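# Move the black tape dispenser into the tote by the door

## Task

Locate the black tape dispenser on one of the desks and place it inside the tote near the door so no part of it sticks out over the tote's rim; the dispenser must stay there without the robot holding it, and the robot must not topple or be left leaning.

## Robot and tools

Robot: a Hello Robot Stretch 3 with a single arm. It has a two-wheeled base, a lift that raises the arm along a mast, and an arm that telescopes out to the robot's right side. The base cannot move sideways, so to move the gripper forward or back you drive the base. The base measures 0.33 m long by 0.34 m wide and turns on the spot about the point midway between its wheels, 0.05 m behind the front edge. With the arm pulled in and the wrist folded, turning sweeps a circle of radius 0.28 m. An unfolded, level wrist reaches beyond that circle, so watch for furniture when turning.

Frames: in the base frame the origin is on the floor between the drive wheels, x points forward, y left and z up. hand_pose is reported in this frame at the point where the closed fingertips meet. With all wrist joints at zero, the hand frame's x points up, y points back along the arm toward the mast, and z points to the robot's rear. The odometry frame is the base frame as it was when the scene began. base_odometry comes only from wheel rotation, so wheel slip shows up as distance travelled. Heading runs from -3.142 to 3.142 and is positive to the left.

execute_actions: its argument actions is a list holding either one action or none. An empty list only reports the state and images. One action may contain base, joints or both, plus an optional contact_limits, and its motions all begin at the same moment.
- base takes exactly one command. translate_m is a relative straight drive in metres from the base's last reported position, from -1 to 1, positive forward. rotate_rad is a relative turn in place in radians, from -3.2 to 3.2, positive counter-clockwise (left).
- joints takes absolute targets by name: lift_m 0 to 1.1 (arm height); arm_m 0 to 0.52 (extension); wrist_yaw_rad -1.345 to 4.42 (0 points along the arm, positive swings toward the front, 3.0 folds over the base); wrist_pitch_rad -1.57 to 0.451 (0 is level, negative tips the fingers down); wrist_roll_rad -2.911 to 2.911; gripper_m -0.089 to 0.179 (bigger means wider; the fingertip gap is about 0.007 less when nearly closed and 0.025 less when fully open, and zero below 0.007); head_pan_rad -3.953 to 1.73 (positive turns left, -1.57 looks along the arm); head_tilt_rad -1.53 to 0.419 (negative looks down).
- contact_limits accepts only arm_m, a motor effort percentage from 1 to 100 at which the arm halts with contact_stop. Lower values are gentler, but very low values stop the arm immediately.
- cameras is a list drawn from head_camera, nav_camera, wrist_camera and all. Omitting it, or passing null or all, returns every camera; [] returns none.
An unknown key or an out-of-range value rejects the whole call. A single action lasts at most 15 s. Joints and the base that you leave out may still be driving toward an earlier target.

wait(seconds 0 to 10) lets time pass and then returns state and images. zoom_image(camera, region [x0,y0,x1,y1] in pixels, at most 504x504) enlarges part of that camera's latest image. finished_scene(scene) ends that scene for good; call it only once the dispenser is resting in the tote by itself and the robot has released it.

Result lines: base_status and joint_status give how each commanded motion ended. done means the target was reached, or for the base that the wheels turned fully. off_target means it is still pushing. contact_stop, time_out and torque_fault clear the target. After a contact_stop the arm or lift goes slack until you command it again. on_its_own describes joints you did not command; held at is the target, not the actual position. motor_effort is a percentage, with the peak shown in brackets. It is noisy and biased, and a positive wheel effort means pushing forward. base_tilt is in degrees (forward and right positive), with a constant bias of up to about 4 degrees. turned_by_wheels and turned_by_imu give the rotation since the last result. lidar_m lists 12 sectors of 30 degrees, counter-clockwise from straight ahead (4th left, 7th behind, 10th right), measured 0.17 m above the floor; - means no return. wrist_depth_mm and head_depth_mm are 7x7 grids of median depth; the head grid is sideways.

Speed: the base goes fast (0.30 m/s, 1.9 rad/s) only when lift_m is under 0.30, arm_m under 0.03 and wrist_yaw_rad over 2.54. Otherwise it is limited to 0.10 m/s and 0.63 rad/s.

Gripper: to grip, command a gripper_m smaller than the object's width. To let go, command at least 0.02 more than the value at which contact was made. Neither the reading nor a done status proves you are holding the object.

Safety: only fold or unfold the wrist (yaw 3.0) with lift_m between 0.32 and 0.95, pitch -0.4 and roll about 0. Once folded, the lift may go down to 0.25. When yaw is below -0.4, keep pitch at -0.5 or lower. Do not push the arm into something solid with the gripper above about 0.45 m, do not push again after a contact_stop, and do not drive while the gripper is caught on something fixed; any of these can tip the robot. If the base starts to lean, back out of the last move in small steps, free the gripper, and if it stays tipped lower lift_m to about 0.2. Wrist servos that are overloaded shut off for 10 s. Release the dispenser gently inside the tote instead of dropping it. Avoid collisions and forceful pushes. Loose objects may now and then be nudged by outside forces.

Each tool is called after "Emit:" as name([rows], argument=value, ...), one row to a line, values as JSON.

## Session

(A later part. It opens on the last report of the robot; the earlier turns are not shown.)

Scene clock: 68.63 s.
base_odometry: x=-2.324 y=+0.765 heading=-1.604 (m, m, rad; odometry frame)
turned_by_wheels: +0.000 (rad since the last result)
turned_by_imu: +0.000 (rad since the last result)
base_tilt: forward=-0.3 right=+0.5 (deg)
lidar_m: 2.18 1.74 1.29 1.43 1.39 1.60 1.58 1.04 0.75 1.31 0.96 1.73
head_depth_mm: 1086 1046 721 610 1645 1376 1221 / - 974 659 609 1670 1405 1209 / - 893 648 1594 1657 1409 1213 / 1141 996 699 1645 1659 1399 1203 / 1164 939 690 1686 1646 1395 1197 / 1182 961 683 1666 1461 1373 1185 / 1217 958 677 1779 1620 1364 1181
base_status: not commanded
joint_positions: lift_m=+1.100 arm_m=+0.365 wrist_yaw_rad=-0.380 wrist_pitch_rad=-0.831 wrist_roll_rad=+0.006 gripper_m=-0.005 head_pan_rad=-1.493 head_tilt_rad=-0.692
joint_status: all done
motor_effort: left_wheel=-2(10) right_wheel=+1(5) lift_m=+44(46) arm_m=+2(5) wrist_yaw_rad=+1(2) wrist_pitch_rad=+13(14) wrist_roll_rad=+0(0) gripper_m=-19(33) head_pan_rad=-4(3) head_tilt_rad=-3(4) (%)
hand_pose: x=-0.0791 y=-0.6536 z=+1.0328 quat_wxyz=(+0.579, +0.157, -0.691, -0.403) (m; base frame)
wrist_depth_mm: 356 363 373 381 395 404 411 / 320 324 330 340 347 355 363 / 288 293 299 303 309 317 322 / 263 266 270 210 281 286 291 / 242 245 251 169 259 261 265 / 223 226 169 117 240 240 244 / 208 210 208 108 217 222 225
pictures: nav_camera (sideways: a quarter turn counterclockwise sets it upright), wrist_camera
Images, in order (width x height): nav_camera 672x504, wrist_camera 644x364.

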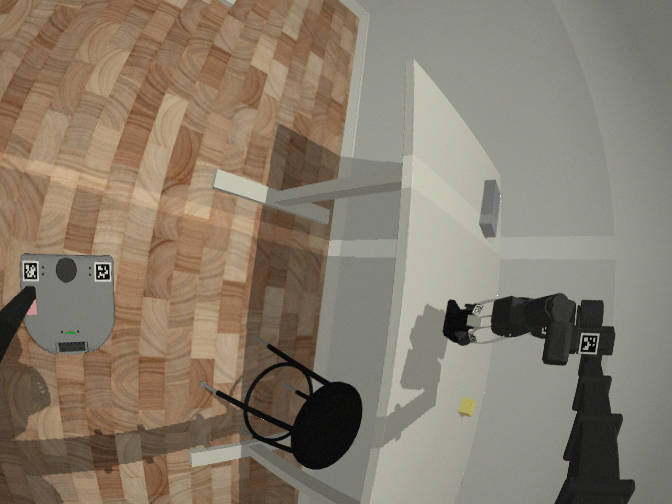

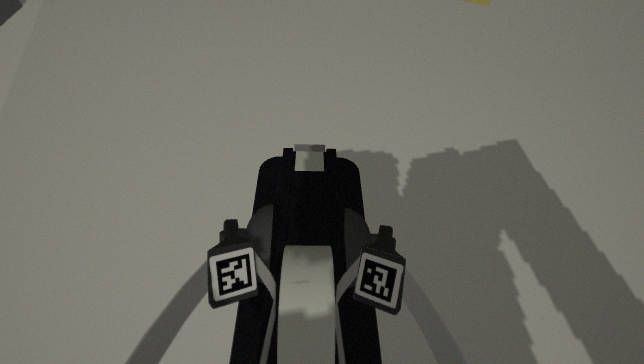

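Emit:
execute_actions([
  {"joints":{"arm_m":0.0,"wrist_yaw_rad":1.6,"head_pan_rad":0,"head_tilt_rad":-0.7}},
], cameras=[])

Emit:
execute_actions([
  {"base":{"rotate_rad":2.2},"joints":{"lift_m":0.7}},
], cameras=["nav_camera"])

Scene clock: 73.03 s.
base_odometry: x=-2.324 y=+0.765 heading=-1.604 (m, m, rad; odometry frame)
turned_by_wheels: +0.000 (rad since the last result)
turned_by_imu: -0.001 (rad since the last result)
base_tilt: forward=-0.4 right=+0.5 (deg)
lidar_m: 2.17 1.74 1.29 1.43 1.39 1.59 1.58 1.04 0.75 1.31 0.96 1.73
head_depth_mm: 1818 1743 2269 2073 1677 1421 1147 / 1832 1714 2261 1996 1680 1405 1212 / 1873 1703 2366 2054 1652 1405 1204 / 1891 1657 2341 2036 1650 1392 1201 / 1908 1639 2403 2017 1635 1378 1199 / 1915 1627 2394 2014 1637 1382 1186 / 1959 1695 2346 1986 1615 1366 1185
base_status: not commanded
joint_positions: lift_m=+1.100 arm_m=+0.000 wrist_yaw_rad=+1.600 wrist_pitch_rad=-0.831 wrist_roll_rad=+0.006 gripper_m=-0.005 head_pan_rad=-0.007 head_tilt_rad=-0.692
joint_status: all done
motor_effort: left_wheel=-2(2) right_wheel=+1(1) lift_m=+44(44) arm_m=-5(5) wrist_yaw_rad=+1(2) wrist_pitch_rad=+13(13) wrist_roll_rad=+0(0) gripper_m=-19(19) head_pan_rad=+3(38) head_tilt_rad=-4(4) (%)
hand_pose: x=+0.1335 y=-0.1410 z=+1.0328 quat_wxyz=(+0.655, +0.664, -0.247, +0.263) (m; base frame)
wrist_depth_mm: - - - - - - - / - - - - - - - / - - - - - - - / - - - 210 - - - / - - - 170 - - - / - - 169 116 - - 952 / - - - 108 - - -
pictures: none
No camera images: the call's "cameras" was empty. Leave "cameras" out to get every camera's image.

Scene clock: 77.50 s.
base_odometry: x=-2.324 y=+0.765 heading=+0.595 (m, m, rad; odometry frame)
turned_by_wheels: +2.200 (rad since the last result)
turned_by_imu: +2.214 (rad since the last result)
base_tilt: forward=-0.4 right=+0.4 (deg)
lidar_m: 1.84 1.59 1.58 0.75 1.31 0.96 0.97 1.73 1.97 1.74 1.29 1.39
head_depth_mm: 2674 1324 1460 1837 1641 1415 1224 / 2491 2934 2659 1784 1674 1405 1209 / 2258 2567 2693 2067 1664 1400 1205 / 2024 2298 2503 2037 1663 1390 1209 / 1821 2046 2312 1995 1636 1383 1193 / 1683 1848 2066 1999 1635 1378 1188 / 1550 1691 1886 1975 1608 1363 1188
base_status: done
joint_positions: lift_m=+0.700 arm_m=+0.000 wrist_yaw_rad=+1.600 wrist_pitch_rad=-0.831 wrist_roll_rad=+0.006 gripper_m=-0.005 head_pan_rad=-0.007 head_tilt_rad=-0.692
joint_status: all done
motor_effort: left_wheel=-4(10) right_wheel=+3(6) lift_m=+30(39) arm_m=-5(5) wrist_yaw_rad=+1(0) wrist_pitch_rad=+13(13) wrist_roll_rad=+0(0) gripper_m=-21(20) head_pan_rad=+3(4) head_tilt_rad=-3(4) (%)
hand_pose: x=+0.1335 y=-0.1410 z=+0.6333 quat_wxyz=(+0.655, +0.664, -0.247, +0.263) (m; base frame)
wrist_depth_mm: - - - - - - - / - - - - - - - / 959 967 984 - - - - / 871 878 900 210 927 942 958 / 809 804 829 169 879 870 891 / 756 751 170 116 791 794 818 / 690 706 690 108 722 739 745
pictures: nav_camera (sideways: a quarter turn counterclockwise sets it upright)
Images, in order (width x height): nav_camera 672x504.

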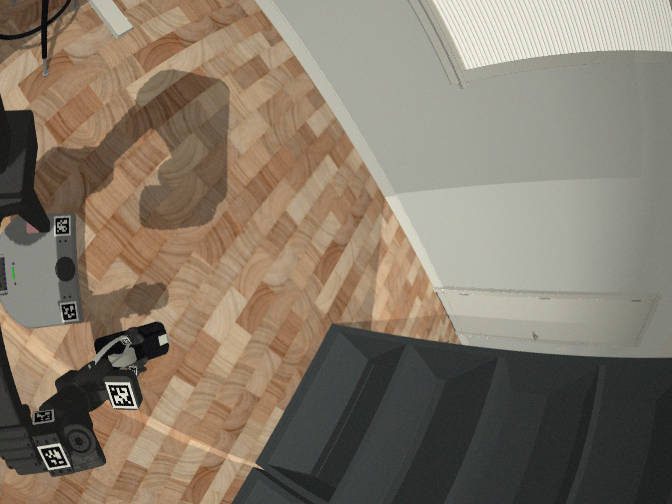

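Emit:
execute_actions([
  {"base":{"translate_m":1.0},"joints":{"lift_m":0.5}},
], cameras=[])

Emit:
execute_actions([
  {"base":{"translate_m":0.2}},
], cameras=[])

Emit:
execute_actions([
  {"base":{"rotate_rad":-0.62}},
], cameras=["nav_camera"])

Scene clock: 88.93 s.
base_odometry: x=-1.496 y=+1.326 heading=+0.595 (m, m, rad; odometry frame)
turned_by_wheels: +0.000 (rad since the last result)
turned_by_imu: +0.002 (rad since the last result)
base_tilt: forward=-0.3 right=+0.4 (deg)
lidar_m: 1.03 0.89 0.89 1.03 1.57 1.54 1.93 2.59 1.15 1.10 0.56 1.76
head_depth_mm: 1579 1877 2312 2076 1692 1415 1215 / 1408 1622 1906 2059 1662 1406 1209 / 1255 1423 1664 1900 1650 1404 1200 / 1121 1260 1442 1690 1660 1390 1203 / 1013 1137 1273 1467 1603 1382 1201 / 931 1024 1146 1295 1473 1378 1188 / 853 941 1036 1154 1309 1365 1185
base_status: done
joint_positions: lift_m=+0.500 arm_m=+0.000 wrist_yaw_rad=+1.600 wrist_pitch_rad=-0.831 wrist_roll_rad=+0.006 gripper_m=-0.005 head_pan_rad=-0.007 head_tilt_rad=-0.692
joint_status: all done
motor_effort: left_wheel=-5(8) right_wheel=+3(6) lift_m=+31(31) arm_m=-5(5) wrist_yaw_rad=+1(0) wrist_pitch_rad=+13(13) wrist_roll_rad=+0(0) gripper_m=-20(19) head_pan_rad=+2(3) head_tilt_rad=-3(3) (%)
hand_pose: x=+0.1335 y=-0.1410 z=+0.4333 quat_wxyz=(+0.655, +0.664, -0.247, +0.263) (m; base frame)
wrist_depth_mm: 777 877 932 953 981 993 - / 791 805 818 844 850 870 869 / 713 728 734 756 767 784 413 / 659 651 661 210 699 628 623 / 596 604 621 169 636 585 574 / 554 558 169 116 598 579 534 / 516 524 510 108 533 552 538
pictures: none
No camera images: the call's "cameras" was empty. Leave "cameras" out to get every camera's image.

Scene clock: 91.90 s.
base_odometry: x=-1.330 y=+1.438 heading=+0.595 (m, m, rad; odometry frame)
turned_by_wheels: +0.000 (rad since the last result)
turned_by_imu: +0.000 (rad since the last result)
base_tilt: forward=-0.4 right=+0.5 (deg)
lidar_m: 0.88 0.75 0.75 0.87 1.49 1.69 2.14 2.77 1.17 0.48 0.47 1.53
head_depth_mm: 1309 1567 1937 2083 1682 1419 1219 / 1170 1373 1610 1904 1666 1396 1208 / 1046 1194 1388 1675 1658 1400 1201 / 938 1058 1207 1399 1581 1390 1199 / 852 951 1069 1225 1436 1381 1192 / 779 860 956 1083 1240 1344 1184 / 718 788 873 970 1101 1253 1186
base_status: done
joint_positions: lift_m=+0.500 arm_m=+0.000 wrist_yaw_rad=+1.600 wrist_pitch_rad=-0.831 wrist_roll_rad=+0.006 gripper_m=-0.005 head_pan_rad=-0.007 head_tilt_rad=-0.692
joint_status: not commanded
motor_effort: left_wheel=-4(8) right_wheel=+3(5) lift_m=+30(31) arm_m=-6(5) wrist_yaw_rad=+1(0) wrist_pitch_rad=+13(13) wrist_roll_rad=+0(0) gripper_m=-18(19) head_pan_rad=+3(4) head_tilt_rad=-3(3) (%)
hand_pose: x=+0.1335 y=-0.1410 z=+0.4333 quat_wxyz=(+0.655, +0.664, -0.247, +0.263) (m; base frame)
wrist_depth_mm: 664 767 902 964 971 - - / 713 791 820 845 851 882 909 / 708 720 736 748 763 783 799 / 647 658 665 210 696 708 699 / 598 613 626 169 639 645 484 / 553 563 169 116 595 584 369 / 517 523 512 108 537 523 403
pictures: none
No camera images: the call's "cameras" was empty. Leave "cameras" out to get every camera's image.

Scene clock: 93.83 s.
base_odometry: x=-1.330 y=+1.438 heading=-0.025 (m, m, rad; odometry frame)
turned_by_wheels: -0.620 (rad since the last result)
turned_by_imu: -0.625 (rad since the last result)
base_tilt: forward=-0.4 right=+0.5 (deg)
lidar_m: 1.78 0.93 0.76 0.75 0.83 1.29 1.55 2.12 2.78 1.16 1.07 0.47
head_depth_mm: 2196 2409 2583 896 821 756 822 / 2207 2443 2649 2056 1630 1190 1059 / 2231 2472 2653 2055 1662 1403 1219 / 2268 2523 2553 2018 1653 1385 1199 / 2276 2584 2585 2018 1647 1384 1198 / 2088 2173 2309 1995 1632 1371 1190 / 1579 1672 1785 1827 1625 1363 1185
base_status: done
joint_positions: lift_m=+0.500 arm_m=+0.000 wrist_yaw_rad=+1.600 wrist_pitch_rad=-0.831 wrist_roll_rad=+0.006 gripper_m=-0.005 head_pan_rad=-0.007 head_tilt_rad=-0.692
joint_status: not commanded
motor_effort: left_wheel=+7(12) right_wheel=-3(7) lift_m=+31(31) arm_m=-5(5) wrist_yaw_rad=+0(0) wrist_pitch_rad=+13(13) wrist_roll_rad=+0(0) gripper_m=-20(20) head_pan_rad=+3(3) head_tilt_rad=-3(4) (%)
hand_pose: x=+0.1335 y=-0.1410 z=+0.4333 quat_wxyz=(+0.655, +0.664, -0.247, +0.263) (m; base frame)
wrist_depth_mm: 863 903 932 943 771 335 716 / 778 803 828 828 590 744 767 / 708 721 749 759 647 681 692 / 654 659 663 209 615 611 624 / 601 602 616 169 638 636 593 / 555 567 169 117 591 593 600 / 517 525 514 108 529 548 558
pictures: nav_camera (sideways: a quarter turn counterclockwise sets it upright)
Images, in order (width x height): nav_camera 672x504.

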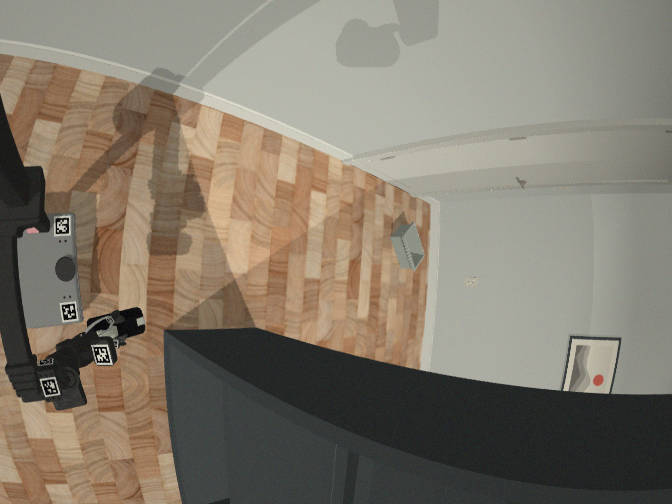

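Emit:
execute_actions([
  {"base":{"rotate_rad":0.45}},
], cameras=[])

Emit:
execute_actions([
  {"base":{"translate_m":0.65}},
], cameras=[])

Emit:
execute_actions([
  {"base":{"rotate_rad":-0.55},"joints":{"head_tilt_rad":-0.9}},
], cameras=["nav_camera"])

Scene clock: 95.93 s.
base_odometry: x=-1.330 y=+1.438 heading=+0.425 (m, m, rad; odometry frame)
turned_by_wheels: +0.450 (rad since the last result)
turned_by_imu: +0.453 (rad since the last result)
base_tilt: forward=-0.4 right=+0.5 (deg)
lidar_m: 0.99 0.76 0.75 0.80 1.17 1.55 1.83 2.78 1.23 1.14 0.47 2.18
head_depth_mm: 2052 2444 2601 2067 1679 1403 1215 / 1618 1941 2369 2073 1687 1407 1208 / 1349 1554 1827 1985 1675 1402 1206 / 1177 1333 1533 1796 1660 1388 1203 / 1028 1148 1303 1486 1584 1387 1194 / 913 1008 1120 1253 1431 1380 1190 / 826 896 982 1084 1216 1302 1182
base_status: done
joint_positions: lift_m=+0.500 arm_m=+0.000 wrist_yaw_rad=+1.600 wrist_pitch_rad=-0.831 wrist_roll_rad=+0.006 gripper_m=-0.005 head_pan_rad=-0.007 head_tilt_rad=-0.692
joint_status: not commanded
motor_effort: left_wheel=-4(11) right_wheel=+3(4) lift_m=+30(30) arm_m=-5(5) wrist_yaw_rad=+0(1) wrist_pitch_rad=+13(13) wrist_roll_rad=+0(1) gripper_m=-19(19) head_pan_rad=+4(3) head_tilt_rad=-3(4) (%)
hand_pose: x=+0.1335 y=-0.1410 z=+0.4333 quat_wxyz=(+0.655, +0.664, -0.247, +0.263) (m; base frame)
wrist_depth_mm: 696 830 919 954 971 998 - / 740 811 816 836 858 872 848 / 707 740 740 756 757 790 459 / 651 659 666 210 688 693 352 / 603 603 630 169 640 531 345 / 559 566 169 116 593 515 524 / 516 522 516 108 531 537 489
pictures: none
No camera images: the call's "cameras" was empty. Leave "cameras" out to get every camera's image.

Scene clock: 103.40 s.
base_odometry: x=-0.738 y=+1.706 heading=+0.425 (m, m, rad; odometry frame)
turned_by_wheels: +0.000 (rad since the last result)
turned_by_imu: +0.001 (rad since the last result)
base_tilt: forward=-0.4 right=+0.5 (deg)
lidar_m: 0.50 0.39 0.38 0.41 0.60 2.25 2.77 0.59 0.58 0.62 2.11 1.07
head_depth_mm: 962 1207 1624 2004 1684 1410 1221 / 767 892 1134 1493 1652 1405 1207 / 676 781 919 1096 1377 1396 1208 / 577 655 751 884 1074 1304 1204 / 504 562 633 725 848 1020 1160 / 449 493 548 613 701 814 972 / 403 439 482 533 596 676 782
base_status: done
joint_positions: lift_m=+0.500 arm_m=+0.000 wrist_yaw_rad=+1.600 wrist_pitch_rad=-0.831 wrist_roll_rad=+0.006 gripper_m=-0.005 head_pan_rad=-0.007 head_tilt_rad=-0.692
joint_status: not commanded
motor_effort: left_wheel=-5(7) right_wheel=+2(6) lift_m=+31(30) arm_m=-5(5) wrist_yaw_rad=+0(1) wrist_pitch_rad=+13(13) wrist_roll_rad=+0(1) gripper_m=-19(20) head_pan_rad=+4(3) head_tilt_rad=-4(4) (%)
hand_pose: x=+0.1335 y=-0.1410 z=+0.4333 quat_wxyz=(+0.655, +0.664, -0.247, +0.263) (m; base frame)
wrist_depth_mm: 385 469 601 829 995 1000 - / 415 512 676 829 863 878 883 / 451 574 722 756 768 781 800 / 495 619 670 210 700 716 722 / 532 608 620 169 639 648 657 / 552 563 169 116 597 600 600 / 522 516 512 108 534 550 558
pictures: none
No camera images: the call's "cameras" was empty. Leave "cameras" out to get every camera's image.

Scene clock: 105.23 s.
base_odometry: x=-0.738 y=+1.706 heading=-0.125 (m, m, rad; odometry frame)
turned_by_wheels: -0.550 (rad since the last result)
turned_by_imu: -0.554 (rad since the last result)
base_tilt: forward=-0.3 right=+0.3 (deg)
lidar_m: 1.14 0.51 0.39 0.38 0.40 0.58 2.00 2.16 3.34 0.58 0.61 2.13
head_depth_mm: 1862 2144 2009 1703 1454 1279 1146 / 1869 2160 2013 1666 1450 1274 1144 / 1884 2157 1922 1667 1443 1273 1095 / 1897 2163 1869 1659 1437 1264 1131 / 1871 2169 1938 1643 1427 1252 1119 / 1524 1603 1699 1590 1412 1250 1117 / 1049 1097 1135 1220 1287 1211 1111
base_status: done
joint_positions: lift_m=+0.500 arm_m=+0.000 wrist_yaw_rad=+1.600 wrist_pitch_rad=-0.831 wrist_roll_rad=+0.006 gripper_m=-0.005 head_pan_rad=-0.007 head_tilt_rad=-0.889
joint_status: all done
motor_effort: left_wheel=+6(13) right_wheel=-4(6) lift_m=+30(30) arm_m=-5(5) wrist_yaw_rad=+1(1) wrist_pitch_rad=+13(13) wrist_roll_rad=+0(0) gripper_m=-18(20) head_pan_rad=+4(5) head_tilt_rad=-5(20) (%)
hand_pose: x=+0.1335 y=-0.1410 z=+0.4333 quat_wxyz=(+0.655, +0.664, -0.247, +0.263) (m; base frame)
wrist_depth_mm: 579 800 943 943 973 989 - / 594 780 813 838 855 876 886 / 597 721 738 760 765 771 800 / 616 665 673 210 687 709 724 / 590 609 626 169 640 644 524 / 553 563 169 117 603 600 511 / 518 516 516 108 530 548 498
pictures: nav_camera (sideways: a quarter turn counterclockwise sets it upright)
Images, in order (width x height): nav_camera 672x504.

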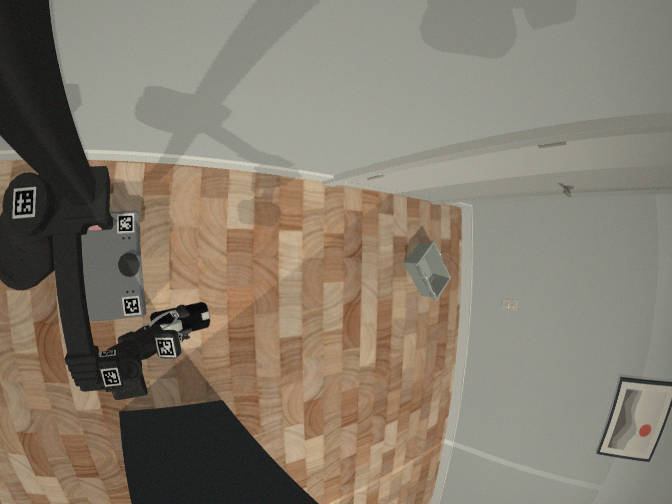

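Emit:
execute_actions([
  {"base":{"rotate_rad":-0.2}},
], cameras=[])

Emit:
execute_actions([
  {"base":{"translate_m":0.7}},
], cameras=["nav_camera","head_camera"])

Scene clock: 106.70 s.
base_odometry: x=-0.738 y=+1.706 heading=-0.325 (m, m, rad; odometry frame)
turned_by_wheels: -0.200 (rad since the last result)
turned_by_imu: -0.201 (rad since the last result)
base_tilt: forward=-0.4 right=+0.5 (deg)
lidar_m: 2.07 0.63 0.42 0.38 0.39 0.48 1.00 2.27 3.33 0.58 0.58 2.26
head_depth_mm: 2010 2265 1987 1686 1463 1281 1137 / 1964 2254 1977 1659 1451 1276 1133 / 1924 2223 1984 1661 1443 1275 1101 / 1896 2193 1953 1657 1429 1266 1131 / 1889 2161 1877 1641 1421 1254 1126 / 1851 2144 1885 1628 1418 1250 1114 / 1827 2065 1873 1626 1411 1248 1111
base_status: done
joint_positions: lift_m=+0.500 arm_m=+0.000 wrist_yaw_rad=+1.600 wrist_pitch_rad=-0.831 wrist_roll_rad=+0.006 gripper_m=-0.005 head_pan_rad=-0.007 head_tilt_rad=-0.889
joint_status: not commanded
motor_effort: left_wheel=+6(12) right_wheel=-4(6) lift_m=+30(30) arm_m=-5(5) wrist_yaw_rad=+0(0) wrist_pitch_rad=+13(13) wrist_roll_rad=+0(0) gripper_m=-19(20) head_pan_rad=+4(2) head_tilt_rad=-5(5) (%)
hand_pose: x=+0.1335 y=-0.1410 z=+0.4333 quat_wxyz=(+0.655, +0.664, -0.247, +0.263) (m; base frame)
wrist_depth_mm: 738 910 929 941 964 - - / 726 803 820 850 867 870 883 / 690 728 740 748 771 786 458 / 653 663 672 209 697 694 462 / 596 610 622 169 643 633 467 / 552 561 169 116 595 591 472 / 513 525 514 108 533 547 474
pictures: none
No camera images: the call's "cameras" was empty. Leave "cameras" out to get every camera's image.

Scene clock: 114.67 s.
base_odometry: x=-0.074 y=+1.483 heading=-0.325 (m, m, rad; odometry frame)
turned_by_wheels: +0.000 (rad since the last result)
turned_by_imu: +0.002 (rad since the last result)
base_tilt: forward=-0.4 right=+0.5 (deg)
lidar_m: 1.39 0.75 0.48 0.47 0.48 0.60 1.25 0.80 0.60 0.90 2.31 1.51
head_depth_mm: 1321 1555 1840 1679 1456 1279 1142 / 1305 1516 1807 1661 1456 1274 1137 / 1283 1494 1776 1667 1439 1269 1095 / 1277 1463 1745 1646 1446 1260 1127 / 1245 1436 1697 1575 1395 1261 1121 / 1226 1421 1686 1631 1387 1250 1119 / 1207 1388 1626 1628 1404 1240 1113
base_status: done
joint_positions: lift_m=+0.500 arm_m=+0.000 wrist_yaw_rad=+1.600 wrist_pitch_rad=-0.831 wrist_roll_rad=+0.006 gripper_m=-0.005 head_pan_rad=-0.007 head_tilt_rad=-0.889
joint_status: not commanded
motor_effort: left_wheel=+5(13) right_wheel=-3(4) lift_m=+30(30) arm_m=-5(5) wrist_yaw_rad=+1(0) wrist_pitch_rad=+13(13) wrist_roll_rad=+1(0) gripper_m=-20(19) head_pan_rad=+4(4) head_tilt_rad=-5(5) (%)
hand_pose: x=+0.1335 y=-0.1410 z=+0.4333 quat_wxyz=(+0.655, +0.664, -0.247, +0.263) (m; base frame)
wrist_depth_mm: 844 878 845 942 970 995 - / 776 802 825 833 851 884 910 / 715 732 743 749 770 768 808 / 654 662 666 210 699 709 725 / 606 606 618 169 639 641 661 / 558 563 169 116 600 587 603 / 518 517 515 107 535 550 556
pictures: head_camera (sideways: a quarter turn clockwise sets it upright), nav_camera (sideways: a quarter turn counterclockwise sets it upright)
Images, in order (width x height): head_camera 896x504, nav_camera 672x504.

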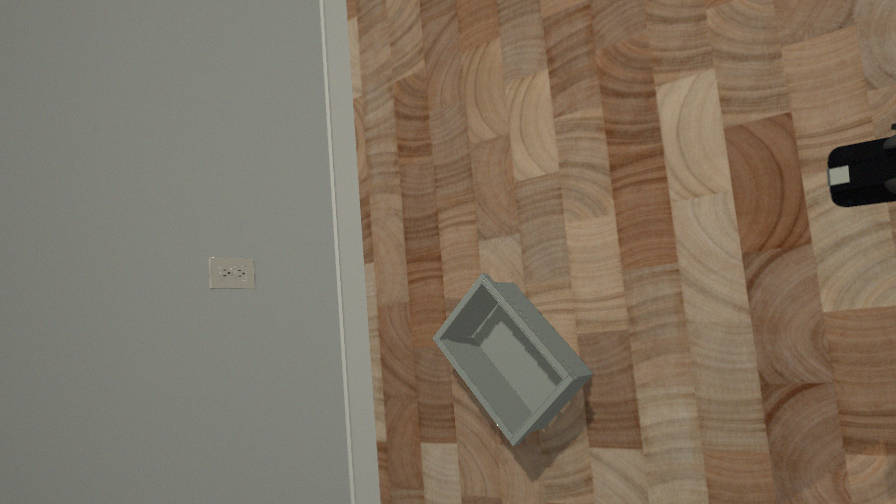

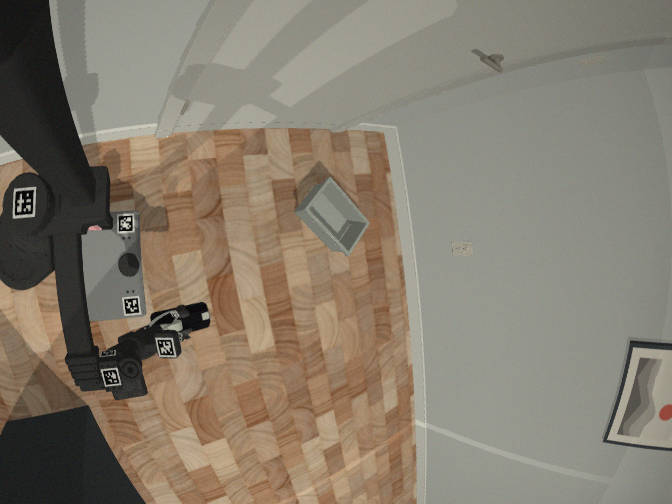

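Emit:
execute_actions([
  {"base":{"rotate_rad":-0.307}},
], cameras=[])

Emit:
execute_actions([
  {"base":{"translate_m":0.63}},
], cameras=[])

Emit:
execute_actions([
  {"base":{"rotate_rad":2.65},"joints":{"head_pan_rad":-1.3,"head_tilt_rad":-1.2,"wrist_yaw_rad":1.57}},
], cameras=[])

Emit:
execute_actions([
  {"joints":{"arm_m":0.26,"lift_m":0.36}},
], cameras=["head_camera","wrist_camera"])

Scene clock: 117.13 s.
base_odometry: x=-0.074 y=+1.483 heading=-0.631 (m, m, rad; odometry frame)
turned_by_wheels: -0.307 (rad since the last result)
turned_by_imu: -0.309 (rad since the last result)
base_tilt: forward=-0.4 right=+0.4 (deg)
lidar_m: 1.42 1.39 0.60 0.47 0.48 0.51 0.74 2.75 0.64 0.59 2.00 1.82
head_depth_mm: 1635 1959 1993 1680 1455 1276 1148 / 1554 1841 1993 1680 1443 1278 1143 / 1482 1734 1921 1665 1440 1270 1095 / 1405 1635 1857 1650 1438 1258 1126 / 1341 1543 1813 1646 1418 1258 1119 / 1289 1472 1717 1628 1416 1249 1120 / 1220 1393 1618 1615 1393 1236 1108
base_status: done
joint_positions: lift_m=+0.500 arm_m=+0.000 wrist_yaw_rad=+1.600 wrist_pitch_rad=-0.831 wrist_roll_rad=+0.006 gripper_m=-0.005 head_pan_rad=-0.007 head_tilt_rad=-0.889
joint_status: not commanded
motor_effort: left_wheel=+6(12) right_wheel=-3(5) lift_m=+31(31) arm_m=-5(5) wrist_yaw_rad=+0(0) wrist_pitch_rad=+13(13) wrist_roll_rad=+0(0) gripper_m=-20(19) head_pan_rad=+3(3) head_tilt_rad=-5(5) (%)
hand_pose: x=+0.1335 y=-0.1410 z=+0.4333 quat_wxyz=(+0.655, +0.664, -0.247, +0.263) (m; base frame)
wrist_depth_mm: 777 824 922 955 980 984 - / 782 789 816 850 849 875 902 / 723 734 736 754 771 782 795 / 660 652 663 210 687 704 719 / 596 610 628 169 641 646 653 / 562 563 169 117 595 594 605 / 519 518 512 108 539 552 553
pictures: none
No camera images: the call's "cameras" was empty. Leave "cameras" out to get every camera's image.

Scene clock: 124.40 s.
base_odometry: x=+0.434 y=+1.111 heading=-0.631 (m, m, rad; odometry frame)
turned_by_wheels: +0.000 (rad since the last result)
turned_by_imu: +0.002 (rad since the last result)
base_tilt: forward=-0.3 right=+0.5 (deg)
lidar_m: 0.84 0.83 0.88 0.73 0.72 0.77 1.16 0.93 0.97 1.42 2.42 1.08
head_depth_mm: 958 1145 1414 1637 1455 1281 1143 / 907 1069 1310 1594 1450 1272 1131 / 862 1007 1217 1528 1445 1274 1094 / 816 950 1135 1414 1430 1270 1128 / 779 906 1061 1298 1431 1257 1121 / 746 859 1003 1203 1387 1247 1118 / 714 815 942 1124 1323 1238 1101
base_status: done
joint_positions: lift_m=+0.500 arm_m=+0.000 wrist_yaw_rad=+1.600 wrist_pitch_rad=-0.831 wrist_roll_rad=+0.006 gripper_m=-0.005 head_pan_rad=-0.007 head_tilt_rad=-0.889
joint_status: not commanded
motor_effort: left_wheel=+5(13) right_wheel=-3(3) lift_m=+31(31) arm_m=-5(5) wrist_yaw_rad=+0(0) wrist_pitch_rad=+13(13) wrist_roll_rad=+0(0) gripper_m=-18(20) head_pan_rad=+3(3) head_tilt_rad=-5(5) (%)
hand_pose: x=+0.1335 y=-0.1410 z=+0.4333 quat_wxyz=(+0.655, +0.664, -0.247, +0.263) (m; base frame)
wrist_depth_mm: 724 777 854 914 947 981 - / 773 805 808 849 856 881 892 / 717 733 734 755 770 790 810 / 656 651 671 209 696 702 720 / 536 605 623 169 641 643 657 / 539 565 169 117 595 594 602 / 517 519 515 108 534 550 555
pictures: none
No camera images: the call's "cameras" was empty. Leave "cameras" out to get every camera's image.

Scene clock: 129.53 s.
base_odometry: x=+0.434 y=+1.111 heading=+2.019 (m, m, rad; odometry frame)
turned_by_wheels: +2.650 (rad since the last result)
turned_by_imu: +2.667 (rad since the last result)
base_tilt: forward=-0.4 right=+0.5 (deg)
lidar_m: 0.77 1.18 0.94 0.97 1.44 2.32 1.07 0.84 0.83 0.89 0.73 0.72
head_depth_mm: 962 1100 1280 1379 1290 1200 1136 / 1069 1237 1456 1385 1300 - 1135 / 1130 1387 1498 1376 - - - / 1017 1278 1477 1341 1276 - - / 911 1108 1409 1346 1277 1180 1106 / 832 1004 1262 1353 1245 1176 1098 / 771 919 1134 1323 1247 1167 1092
base_status: done
joint_positions: lift_m=+0.500 arm_m=+0.000 wrist_yaw_rad=+1.571 wrist_pitch_rad=-0.831 wrist_roll_rad=+0.006 gripper_m=-0.005 head_pan_rad=-1.293 head_tilt_rad=-1.185
joint_status: all done
motor_effort: left_wheel=-4(10) right_wheel=+3(4) lift_m=+31(31) arm_m=-5(5) wrist_yaw_rad=+0(2) wrist_pitch_rad=+13(13) wrist_roll_rad=+0(1) gripper_m=-19(20) head_pan_rad=-3(37) head_tilt_rad=-7(24) (%)
hand_pose: x=+0.1335 y=-0.1455 z=+0.4333 quat_wxyz=(+0.659, +0.660, -0.257, +0.254) (m; base frame)
wrist_depth_mm: 900 907 913 768 633 531 454 / 789 815 837 829 718 590 502 / 719 726 746 748 752 658 551 / 651 662 671 210 696 700 606 / 596 610 624 169 640 652 647 / 550 562 169 116 591 569 594 / 513 523 515 108 533 535 549
pictures: none
No camera images: the call's "cameras" was empty. Leave "cameras" out to get every camera's image.

Scene clock: 132.67 s.
base_odometry: x=+0.434 y=+1.111 heading=+2.019 (m, m, rad; odometry frame)
turned_by_wheels: +0.000 (rad since the last result)
turned_by_imu: +0.000 (rad since the last result)
base_tilt: forward=-0.3 right=+0.5 (deg)
lidar_m: 0.77 1.18 0.93 0.97 1.45 2.32 1.07 0.84 0.83 0.89 0.72 0.72
head_depth_mm: 961 1098 1283 1389 1290 1198 1137 / 1075 1243 1448 1372 1286 1202 1144 / 1124 1390 1489 1331 1271 - - / 1017 1276 1472 1339 1260 - - / 913 1115 1410 1339 1255 1187 1108 / 831 1002 1271 1355 1251 1172 1094 / 770 916 1125 1332 1251 1162 1092
base_status: not commanded
joint_positions: lift_m=+0.360 arm_m=+0.260 wrist_yaw_rad=+1.570 wrist_pitch_rad=-0.831 wrist_roll_rad=+0.006 gripper_m=-0.005 head_pan_rad=-1.293 head_tilt_rad=-1.185
joint_status: all done
motor_effort: left_wheel=-4(4) right_wheel=+3(3) lift_m=+30(31) arm_m=+5(5) wrist_yaw_rad=+0(0) wrist_pitch_rad=+13(13) wrist_roll_rad=+1(1) gripper_m=-20(20) head_pan_rad=-2(3) head_tilt_rad=-7(7) (%)
hand_pose: x=+0.1335 y=-0.4050 z=+0.2933 quat_wxyz=(+0.659, +0.660, -0.257, +0.253) (m; base frame)
wrist_depth_mm: 681 684 681 564 459 390 335 / 602 611 623 621 521 428 367 / 547 558 565 575 570 485 401 / 499 505 508 210 534 519 443 / 456 465 475 169 486 492 492 / 422 430 169 116 443 450 456 / 394 397 289 108 353 418 423
pictures: head_camera (sideways: a quarter turn clockwise sets it upright), wrist_camera
Images, in order (width x height): head_camera 896x504, wrist_camera 644x364.

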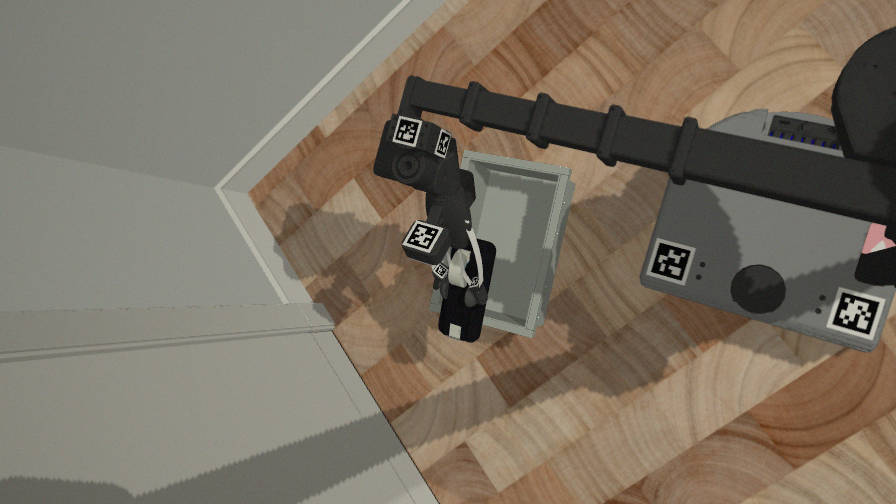

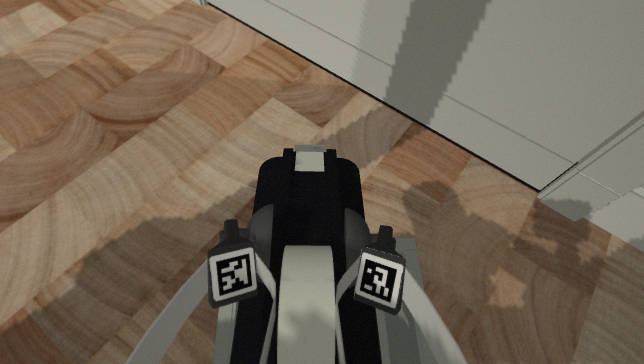

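Emit:
execute_actions([
  {"base":{"translate_m":-0.045},"joints":{"arm_m":0.25}},
], cameras=[])

Emit:
execute_actions([
  {"joints":{"lift_m":0.25}},
], cameras=["head_camera","wrist_camera"])

Scene clock: 134.70 s.
base_odometry: x=+0.454 y=+1.070 heading=+2.018 (m, m, rad; odometry frame)
turned_by_wheels: +0.000 (rad since the last result)
turned_by_imu: +0.000 (rad since the last result)
base_tilt: forward=-0.4 right=+0.5 (deg)
lidar_m: 0.81 1.23 0.95 1.00 1.48 2.24 1.03 0.81 0.80 0.85 0.76 0.75
head_depth_mm: 933 1064 1243 1376 1291 1206 1131 / 1032 1203 1402 1379 1282 1196 1141 / 1128 1388 1474 1347 1276 - - / 1070 1340 1490 1384 1257 - - / 967 1180 1442 1316 1255 1190 1107 / 871 1062 1332 1354 1259 1173 1095 / 813 963 1188 1336 1252 1165 1096
base_status: done
joint_positions: lift_m=+0.360 arm_m=+0.250 wrist_yaw_rad=+1.570 wrist_pitch_rad=-0.831 wrist_roll_rad=+0.006 gripper_m=-0.005 head_pan_rad=-1.293 head_tilt_rad=-1.185
joint_status: all done
motor_effort: left_wheel=-3(11) right_wheel=+2(3) lift_m=+30(30) arm_m=-6(5) wrist_yaw_rad=+0(1) wrist_pitch_rad=+13(13) wrist_roll_rad=+0(0) gripper_m=-20(19) head_pan_rad=-3(3) head_tilt_rad=-6(7) (%)
hand_pose: x=+0.1335 y=-0.3956 z=+0.2933 quat_wxyz=(+0.659, +0.660, -0.257, +0.253) (m; base frame)
wrist_depth_mm: 689 684 688 627 506 427 369 / 605 613 623 637 570 471 404 / 544 555 562 577 582 536 438 / 500 504 508 210 533 537 490 / 460 464 469 169 392 490 495 / 424 428 169 116 442 454 454 / 394 395 390 108 391 416 423
pictures: none
No camera images: the call's "cameras" was empty. Leave "cameras" out to get every camera's image.

Scene clock: 136.53 s.
base_odometry: x=+0.454 y=+1.070 heading=+2.018 (m, m, rad; odometry frame)
turned_by_wheels: +0.000 (rad since the last result)
turned_by_imu: +0.000 (rad since the last result)
base_tilt: forward=-0.4 right=+0.5 (deg)
lidar_m: 0.81 1.23 0.95 0.99 1.48 2.24 1.03 0.81 0.80 0.37 0.39 0.75
head_depth_mm: 932 1067 1250 1374 1293 1203 1124 / 1031 1203 1402 1409 1290 1206 1142 / 1131 1373 1477 1405 1265 - - / 1070 1337 1481 1389 1264 - - / 970 1176 1440 1337 1252 1189 1110 / 871 1054 1326 1357 1260 1174 1100 / 812 963 1183 1336 1248 1165 1092
base_status: not commanded
joint_positions: lift_m=+0.250 arm_m=+0.250 wrist_yaw_rad=+1.570 wrist_pitch_rad=-0.831 wrist_roll_rad=+0.006 gripper_m=-0.005 head_pan_rad=-1.293 head_tilt_rad=-1.185
joint_status: all done
motor_effort: left_wheel=-4(3) right_wheel=+2(2) lift_m=+31(30) arm_m=-5(5) wrist_yaw_rad=+0(0) wrist_pitch_rad=+13(13) wrist_roll_rad=+1(0) gripper_m=-20(22) head_pan_rad=-3(2) head_tilt_rad=-7(6) (%)
hand_pose: x=+0.1335 y=-0.3956 z=+0.1833 quat_wxyz=(+0.659, +0.660, -0.257, +0.253) (m; base frame)
wrist_depth_mm: 510 516 532 538 506 429 366 / 456 460 473 479 492 474 402 / 411 418 423 430 441 447 436 / 376 381 264 210 288 404 412 / 345 349 339 169 309 364 375 / 319 325 169 116 277 333 344 / 296 299 193 108 302 235 319
pictures: head_camera (sideways: a quarter turn clockwise sets it upright), wrist_camera
Images, in order (width x height): head_camera 896x504, wrist_camera 644x364.

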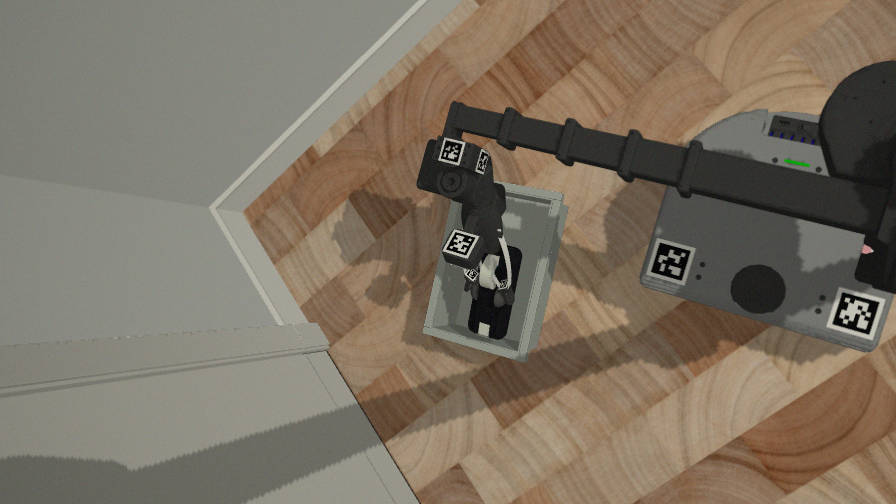

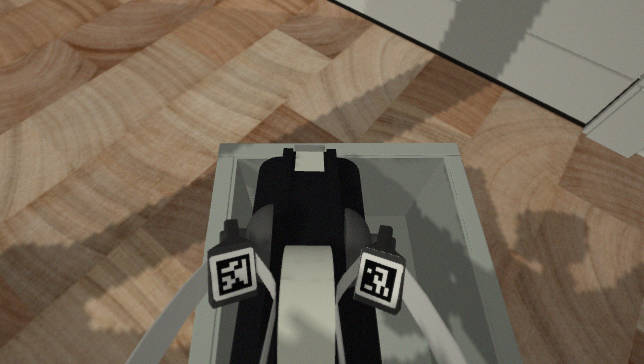

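Emit:
execute_actions([
  {"base":{"translate_m":-0.04},"joints":{"arm_m":0.275}},
], cameras=[])

Emit:
execute_actions([
  {"joints":{"lift_m":0.19}},
], cameras=["head_camera","wrist_camera"])

Scene clock: 138.60 s.
base_odometry: x=+0.471 y=+1.034 heading=+2.018 (m, m, rad; odometry frame)
turned_by_wheels: +0.000 (rad since the last result)
turned_by_imu: +0.000 (rad since the last result)
base_tilt: forward=-0.4 right=+0.5 (deg)
lidar_m: 0.84 1.28 0.97 1.02 1.52 2.18 1.01 0.79 0.78 0.39 0.42 0.78
head_depth_mm: 905 1033 1206 1365 1291 1199 1120 / 1003 1169 1392 1400 1281 1208 1146 / 1130 1338 1475 1398 1280 - - / 1114 1403 1482 1382 1261 - - / 1017 1237 1456 1309 1249 1190 1111 / 919 1099 1395 1350 1249 1170 1099 / 845 1008 1238 1347 1248 1165 1094
base_status: done
joint_positions: lift_m=+0.250 arm_m=+0.275 wrist_yaw_rad=+1.570 wrist_pitch_rad=-0.831 wrist_roll_rad=+0.006 gripper_m=-0.005 head_pan_rad=-1.293 head_tilt_rad=-1.185
joint_status: all done
motor_effort: left_wheel=-3(10) right_wheel=+3(2) lift_m=+30(30) arm_m=+5(7) wrist_yaw_rad=+0(0) wrist_pitch_rad=+13(13) wrist_roll_rad=+0(0) gripper_m=-20(20) head_pan_rad=-4(3) head_tilt_rad=-7(7) (%)
hand_pose: x=+0.1335 y=-0.4200 z=+0.1833 quat_wxyz=(+0.659, +0.660, -0.257, +0.253) (m; base frame)
wrist_depth_mm: 516 519 534 541 524 443 382 / 454 469 472 480 488 484 410 / 413 416 287 292 315 450 446 / 373 380 281 209 317 406 412 / 346 349 241 169 280 371 375 / 318 322 169 116 227 340 345 / 295 300 211 108 282 313 318
pictures: none
No camera images: the call's "cameras" was empty. Leave "cameras" out to get every camera's image.

Scene clock: 139.97 s.
base_odometry: x=+0.471 y=+1.034 heading=+2.018 (m, m, rad; odometry frame)
turned_by_wheels: +0.000 (rad since the last result)
turned_by_imu: +0.000 (rad since the last result)
base_tilt: forward=-0.4 right=+0.5 (deg)
lidar_m: 0.84 1.28 0.97 1.02 1.52 2.18 1.00 0.79 0.78 0.83 0.80 0.79
head_depth_mm: 901 1038 1208 1365 1292 1205 1131 / 1001 1161 1385 1399 1277 1207 1139 / 1129 1334 1472 1410 1274 - - / 1115 1391 1484 1380 1257 - - / 1021 1239 1449 1329 1255 1186 1100 / 916 1096 1384 1349 1246 1172 1098 / 851 1012 1240 1347 1251 1165 1091
base_status: not commanded
joint_positions: lift_m=+0.190 arm_m=+0.275 wrist_yaw_rad=+1.570 wrist_pitch_rad=-0.831 wrist_roll_rad=+0.006 gripper_m=-0.005 head_pan_rad=-1.293 head_tilt_rad=-1.185
joint_status: all done
motor_effort: left_wheel=-4(4) right_wheel=+3(2) lift_m=+30(31) arm_m=+5(5) wrist_yaw_rad=+1(0) wrist_pitch_rad=+13(13) wrist_roll_rad=+0(1) gripper_m=-19(19) head_pan_rad=-3(3) head_tilt_rad=-7(7) (%)
hand_pose: x=+0.1335 y=-0.4200 z=+0.1233 quat_wxyz=(+0.659, +0.660, -0.257, +0.253) (m; base frame)
wrist_depth_mm: 420 431 438 443 460 443 382 / 376 382 240 244 242 410 400 / 340 337 282 287 278 366 376 / 308 301 280 209 280 327 339 / 285 190 241 169 251 190 308 / 262 157 169 116 227 176 284 / 245 143 211 108 249 154 263
pictures: head_camera (sideways: a quarter turn clockwise sets it upright), wrist_camera
Images, in order (width x height): head_camera 896x504, wrist_camera 644x364.

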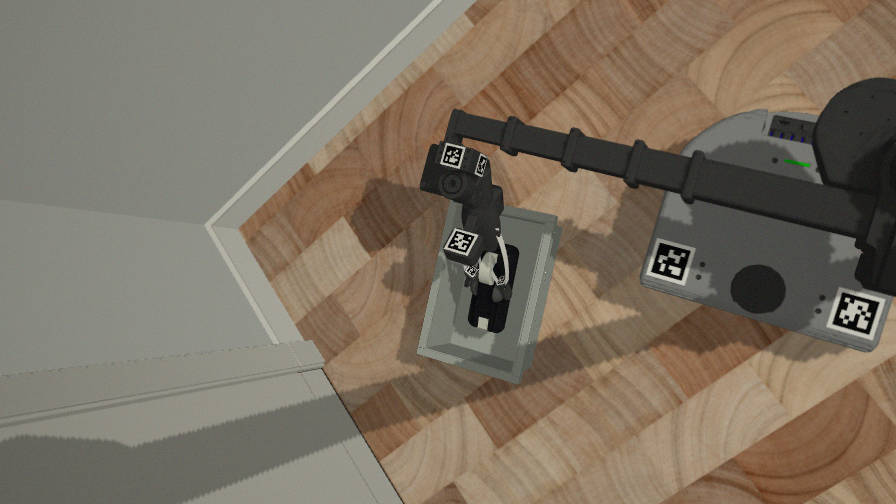

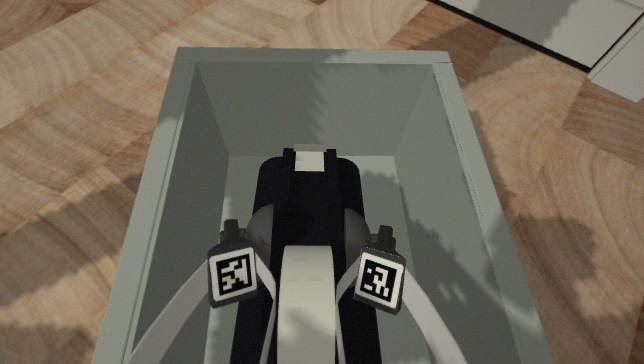

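Rear end looks close to the back rim; nudge forward, then lower.

Emit:
execute_actions([
  {"base":{"translate_m":0.03}},
], cameras=[])

Emit:
execute_actions([
  {"joints":{"lift_m":0.13}},
], cameras=["head_camera","wrist_camera"])

Scene clock: 141.47 s.
base_odometry: x=+0.458 y=+1.061 heading=+2.018 (m, m, rad; odometry frame)
turned_by_wheels: +0.000 (rad since the last result)
turned_by_imu: +0.000 (rad since the last result)
base_tilt: forward=-0.4 right=+0.5 (deg)
lidar_m: 0.82 1.25 0.95 1.01 1.49 2.23 1.03 0.81 0.79 0.85 0.77 0.76
head_depth_mm: 923 1055 1229 1367 1288 1206 1120 / 1032 1193 1410 1392 1285 1203 1143 / 1136 1363 1479 1407 1280 - - / 1080 1348 1480 1379 1254 - - / 978 1185 1440 1330 1260 1181 1106 / 880 1064 1338 1357 1254 1176 1100 / 822 976 1200 1342 1255 1165 1092
base_status: done
joint_positions: lift_m=+0.190 arm_m=+0.275 wrist_yaw_rad=+1.570 wrist_pitch_rad=-0.831 wrist_roll_rad=+0.006 gripper_m=-0.005 head_pan_rad=-1.293 head_tilt_rad=-1.185
joint_status: not commanded
motor_effort: left_wheel=-4(6) right_wheel=+2(5) lift_m=+30(31) arm_m=+5(5) wrist_yaw_rad=+0(0) wrist_pitch_rad=+13(13) wrist_roll_rad=+0(0) gripper_m=-20(19) head_pan_rad=-4(2) head_tilt_rad=-7(6) (%)
hand_pose: x=+0.1335 y=-0.4200 z=+0.1233 quat_wxyz=(+0.659, +0.660, -0.257, +0.253) (m; base frame)
wrist_depth_mm: 420 429 437 449 451 421 365 / 376 381 221 225 404 411 392 / 338 334 246 242 244 367 376 / 310 197 282 210 273 328 337 / 284 178 248 169 245 186 309 / 262 161 169 116 222 172 283 / 243 143 217 108 247 160 262
pictures: none
No camera images: the call's "cameras" was empty. Leave "cameras" out to get every camera's image.

Scene clock: 142.83 s.
base_odometry: x=+0.458 y=+1.061 heading=+2.018 (m, m, rad; odometry frame)
turned_by_wheels: +0.000 (rad since the last result)
turned_by_imu: +0.000 (rad since the last result)
base_tilt: forward=-0.3 right=+0.4 (deg)
lidar_m: 0.82 1.25 0.95 1.00 1.49 2.23 1.03 0.81 0.79 0.85 0.77 0.76
head_depth_mm: 925 1053 1235 1363 1294 1202 1127 / 1024 1189 1406 1386 1285 1205 1134 / 1130 1367 1476 1399 1270 - - / 1081 1349 1476 1387 1259 - - / 982 1197 1437 1312 1258 1186 1102 / 879 1061 1344 1363 1261 1175 1098 / 822 977 1200 1345 1253 1161 1093
base_status: not commanded
joint_positions: lift_m=+0.130 arm_m=+0.275 wrist_yaw_rad=+1.570 wrist_pitch_rad=-0.831 wrist_roll_rad=+0.006 gripper_m=-0.005 head_pan_rad=-1.293 head_tilt_rad=-1.185
joint_status: all done
motor_effort: left_wheel=-4(4) right_wheel=+3(3) lift_m=+31(31) arm_m=+5(5) wrist_yaw_rad=+1(1) wrist_pitch_rad=+13(13) wrist_roll_rad=+0(1) gripper_m=-19(19) head_pan_rad=-3(2) head_tilt_rad=-7(7) (%)
hand_pose: x=+0.1335 y=-0.4200 z=+0.0633 quat_wxyz=(+0.659, +0.660, -0.257, +0.253) (m; base frame)
wrist_depth_mm: 329 162 174 176 178 174 356 / 294 150 204 206 209 159 330 / 126 149 246 244 244 149 293 / 113 149 241 210 245 149 257 / 106 148 225 169 228 150 113 / 109 148 169 116 215 151 104 / 108 136 188 108 195 150 103
pictures: head_camera (sideways: a quarter turn clockwise sets it upright), wrist_camera
Images, in order (width x height): head_camera 896x504, wrist_camera 644x364.

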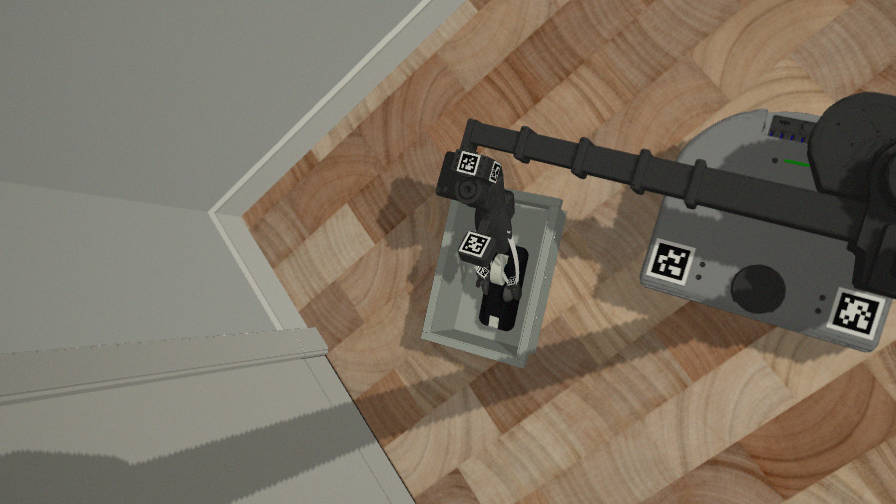

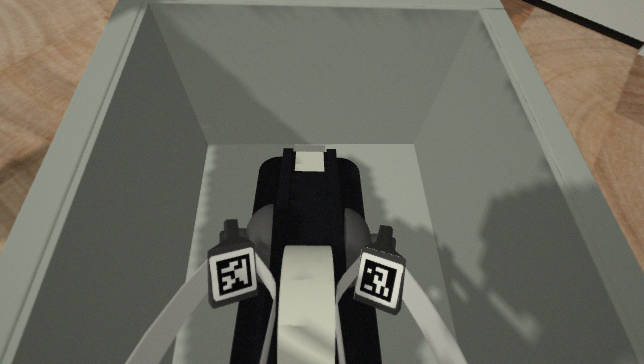

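Emit:
execute_actions([
  {"joints":{"lift_m":0.12}},
], cameras=[])

Emit:
execute_actions([
  {"joints":{"gripper_m":0.095}},
], cameras=[])

Emit:
execute_actions([
  {"joints":{"lift_m":0.35}},
], cameras=["head_camera"])

Scene clock: 143.93 s.
base_odometry: x=+0.458 y=+1.061 heading=+2.018 (m, m, rad; odometry frame)
turned_by_wheels: +0.000 (rad since the last result)
turned_by_imu: +0.000 (rad since the last result)
base_tilt: forward=-0.3 right=+0.5 (deg)
lidar_m: 0.82 1.24 0.96 1.01 1.49 2.23 1.03 0.81 0.80 0.85 0.77 0.76
head_depth_mm: 923 1055 1234 1369 1297 1202 1124 / 1031 1196 1399 1387 1281 1205 1129 / 1133 1362 1482 1414 1280 - - / 1083 1355 1486 1388 1254 - - / 978 1188 1445 1339 1253 1189 1108 / 880 1057 1343 1352 1254 1170 1094 / 821 974 1198 1348 1244 1164 1092
base_status: not commanded
joint_positions: lift_m=+0.120 arm_m=+0.275 wrist_yaw_rad=+1.570 wrist_pitch_rad=-0.831 wrist_roll_rad=+0.006 gripper_m=-0.005 head_pan_rad=-1.293 head_tilt_rad=-1.185
joint_status: all done
motor_effort: left_wheel=-4(4) right_wheel=+2(2) lift_m=+30(31) arm_m=+5(5) wrist_yaw_rad=+1(1) wrist_pitch_rad=+13(13) wrist_roll_rad=+0(0) gripper_m=-19(20) head_pan_rad=-2(3) head_tilt_rad=-7(6) (%)
hand_pose: x=+0.1335 y=-0.4200 z=+0.0533 quat_wxyz=(+0.659, +0.660, -0.257, +0.253) (m; base frame)
wrist_depth_mm: 313 150 174 176 177 158 348 / 125 150 204 208 209 149 315 / 112 150 246 244 244 149 272 / 106 149 230 208 237 149 112 / 109 149 218 168 220 150 103 / 109 148 169 117 205 150 103 / 108 137 179 108 186 150 103
pictures: none
No camera images: the call's "cameras" was empty. Leave "cameras" out to get every camera's image.

Scene clock: 145.43 s.
base_odometry: x=+0.458 y=+1.061 heading=+2.018 (m, m, rad; odometry frame)
turned_by_wheels: +0.000 (rad since the last result)
turned_by_imu: +0.000 (rad since the last result)
base_tilt: forward=-0.4 right=+0.5 (deg)
lidar_m: 0.82 1.24 0.96 1.00 1.49 2.23 1.03 0.81 0.79 0.85 0.77 0.76
head_depth_mm: 923 1057 1235 1365 1297 1206 1125 / 1025 1193 1404 1400 1293 1210 1128 / 1130 1362 1479 1409 1278 - - / 1075 1350 1488 1390 1262 - - / 981 1190 1450 1329 1246 1187 1108 / 881 1064 1348 1354 1257 1172 1101 / 821 975 1194 1354 1250 1165 1100
base_status: not commanded
joint_positions: lift_m=+0.120 arm_m=+0.275 wrist_yaw_rad=+1.570 wrist_pitch_rad=-0.816 wrist_roll_rad=+0.006 gripper_m=+0.095 head_pan_rad=-1.293 head_tilt_rad=-1.185
joint_status: all done
motor_effort: left_wheel=-4(4) right_wheel=+2(2) lift_m=+30(30) arm_m=+5(5) wrist_yaw_rad=+1(0) wrist_pitch_rad=+7(13) wrist_roll_rad=+0(1) gripper_m=+0(94) head_pan_rad=-3(3) head_tilt_rad=-6(7) (%)
hand_pose: x=+0.1366 y=-0.4200 z=+0.0557 quat_wxyz=(+0.657, +0.658, -0.262, +0.258) (m; base frame)
wrist_depth_mm: 327 150 170 174 175 170 354 / 279 150 199 203 205 148 324 / 114 149 241 244 239 149 281 / 106 149 235 218 241 149 115 / 109 138 214 191 222 150 105 / 109 128 197 165 203 145 103 / - 161 183 137 191 141 103
pictures: none
No camera images: the call's "cameras" was empty. Leave "cameras" out to get every camera's image.

Scene clock: 148.37 s.
base_odometry: x=+0.458 y=+1.061 heading=+2.018 (m, m, rad; odometry frame)
turned_by_wheels: +0.000 (rad since the last result)
turned_by_imu: +0.000 (rad since the last result)
base_tilt: forward=-0.3 right=+0.5 (deg)
lidar_m: 0.82 1.24 0.96 1.01 1.49 2.23 1.03 0.81 0.79 0.85 0.77 0.76
head_depth_mm: 924 1054 1235 1373 1287 1205 1130 / 1028 1189 1402 1376 1287 1198 1144 / 1139 1365 1487 1351 1277 - - / 1084 1353 1480 1335 1260 - - / 979 1193 1432 1346 1259 1187 1108 / 876 1062 1341 1346 1260 1174 1100 / 820 974 1200 1337 1249 1160 1091
base_status: not commanded
joint_positions: lift_m=+0.350 arm_m=+0.275 wrist_yaw_rad=+1.570 wrist_pitch_rad=-0.815 wrist_roll_rad=+0.006 gripper_m=+0.095 head_pan_rad=-1.293 head_tilt_rad=-1.185
joint_status: all done
motor_effort: left_wheel=-4(4) right_wheel=+3(2) lift_m=+41(41) arm_m=+5(5) wrist_yaw_rad=+1(1) wrist_pitch_rad=+6(7) wrist_roll_rad=+1(0) gripper_m=+0(0) head_pan_rad=-3(4) head_tilt_rad=-6(6) (%)
hand_pose: x=+0.1367 y=-0.4200 z=+0.2854 quat_wxyz=(+0.657, +0.658, -0.263, +0.258) (m; base frame)
wrist_depth_mm: 680 688 693 605 494 418 361 / 605 617 625 635 558 461 388 / 540 554 561 569 569 516 428 / 496 501 508 518 524 525 484 / 452 458 390 422 420 485 488 / 416 425 415 418 359 448 452 / 386 392 384 382 391 411 416
pictures: head_camera (sideways: a quarter turn clockwise sets it upright)
Images, in order (width x height): head_camera 896x504.

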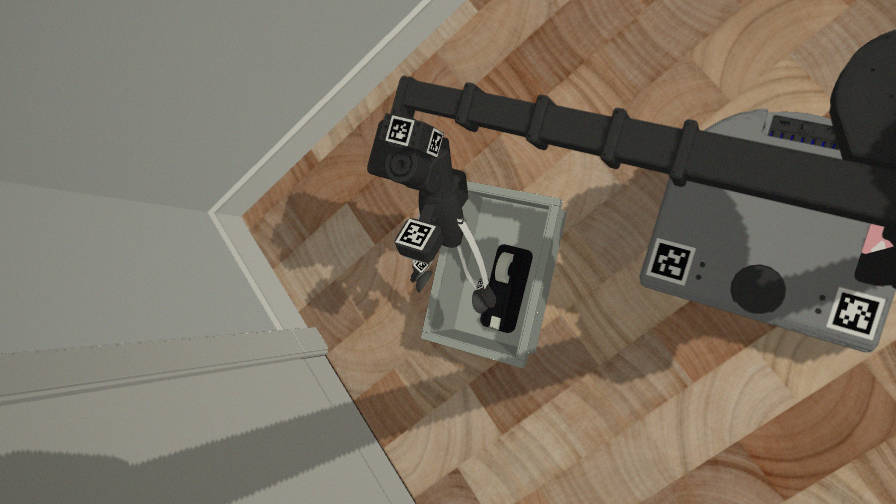

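Emit:
finished_scene(scene=2)

The scene is finished: the task was done.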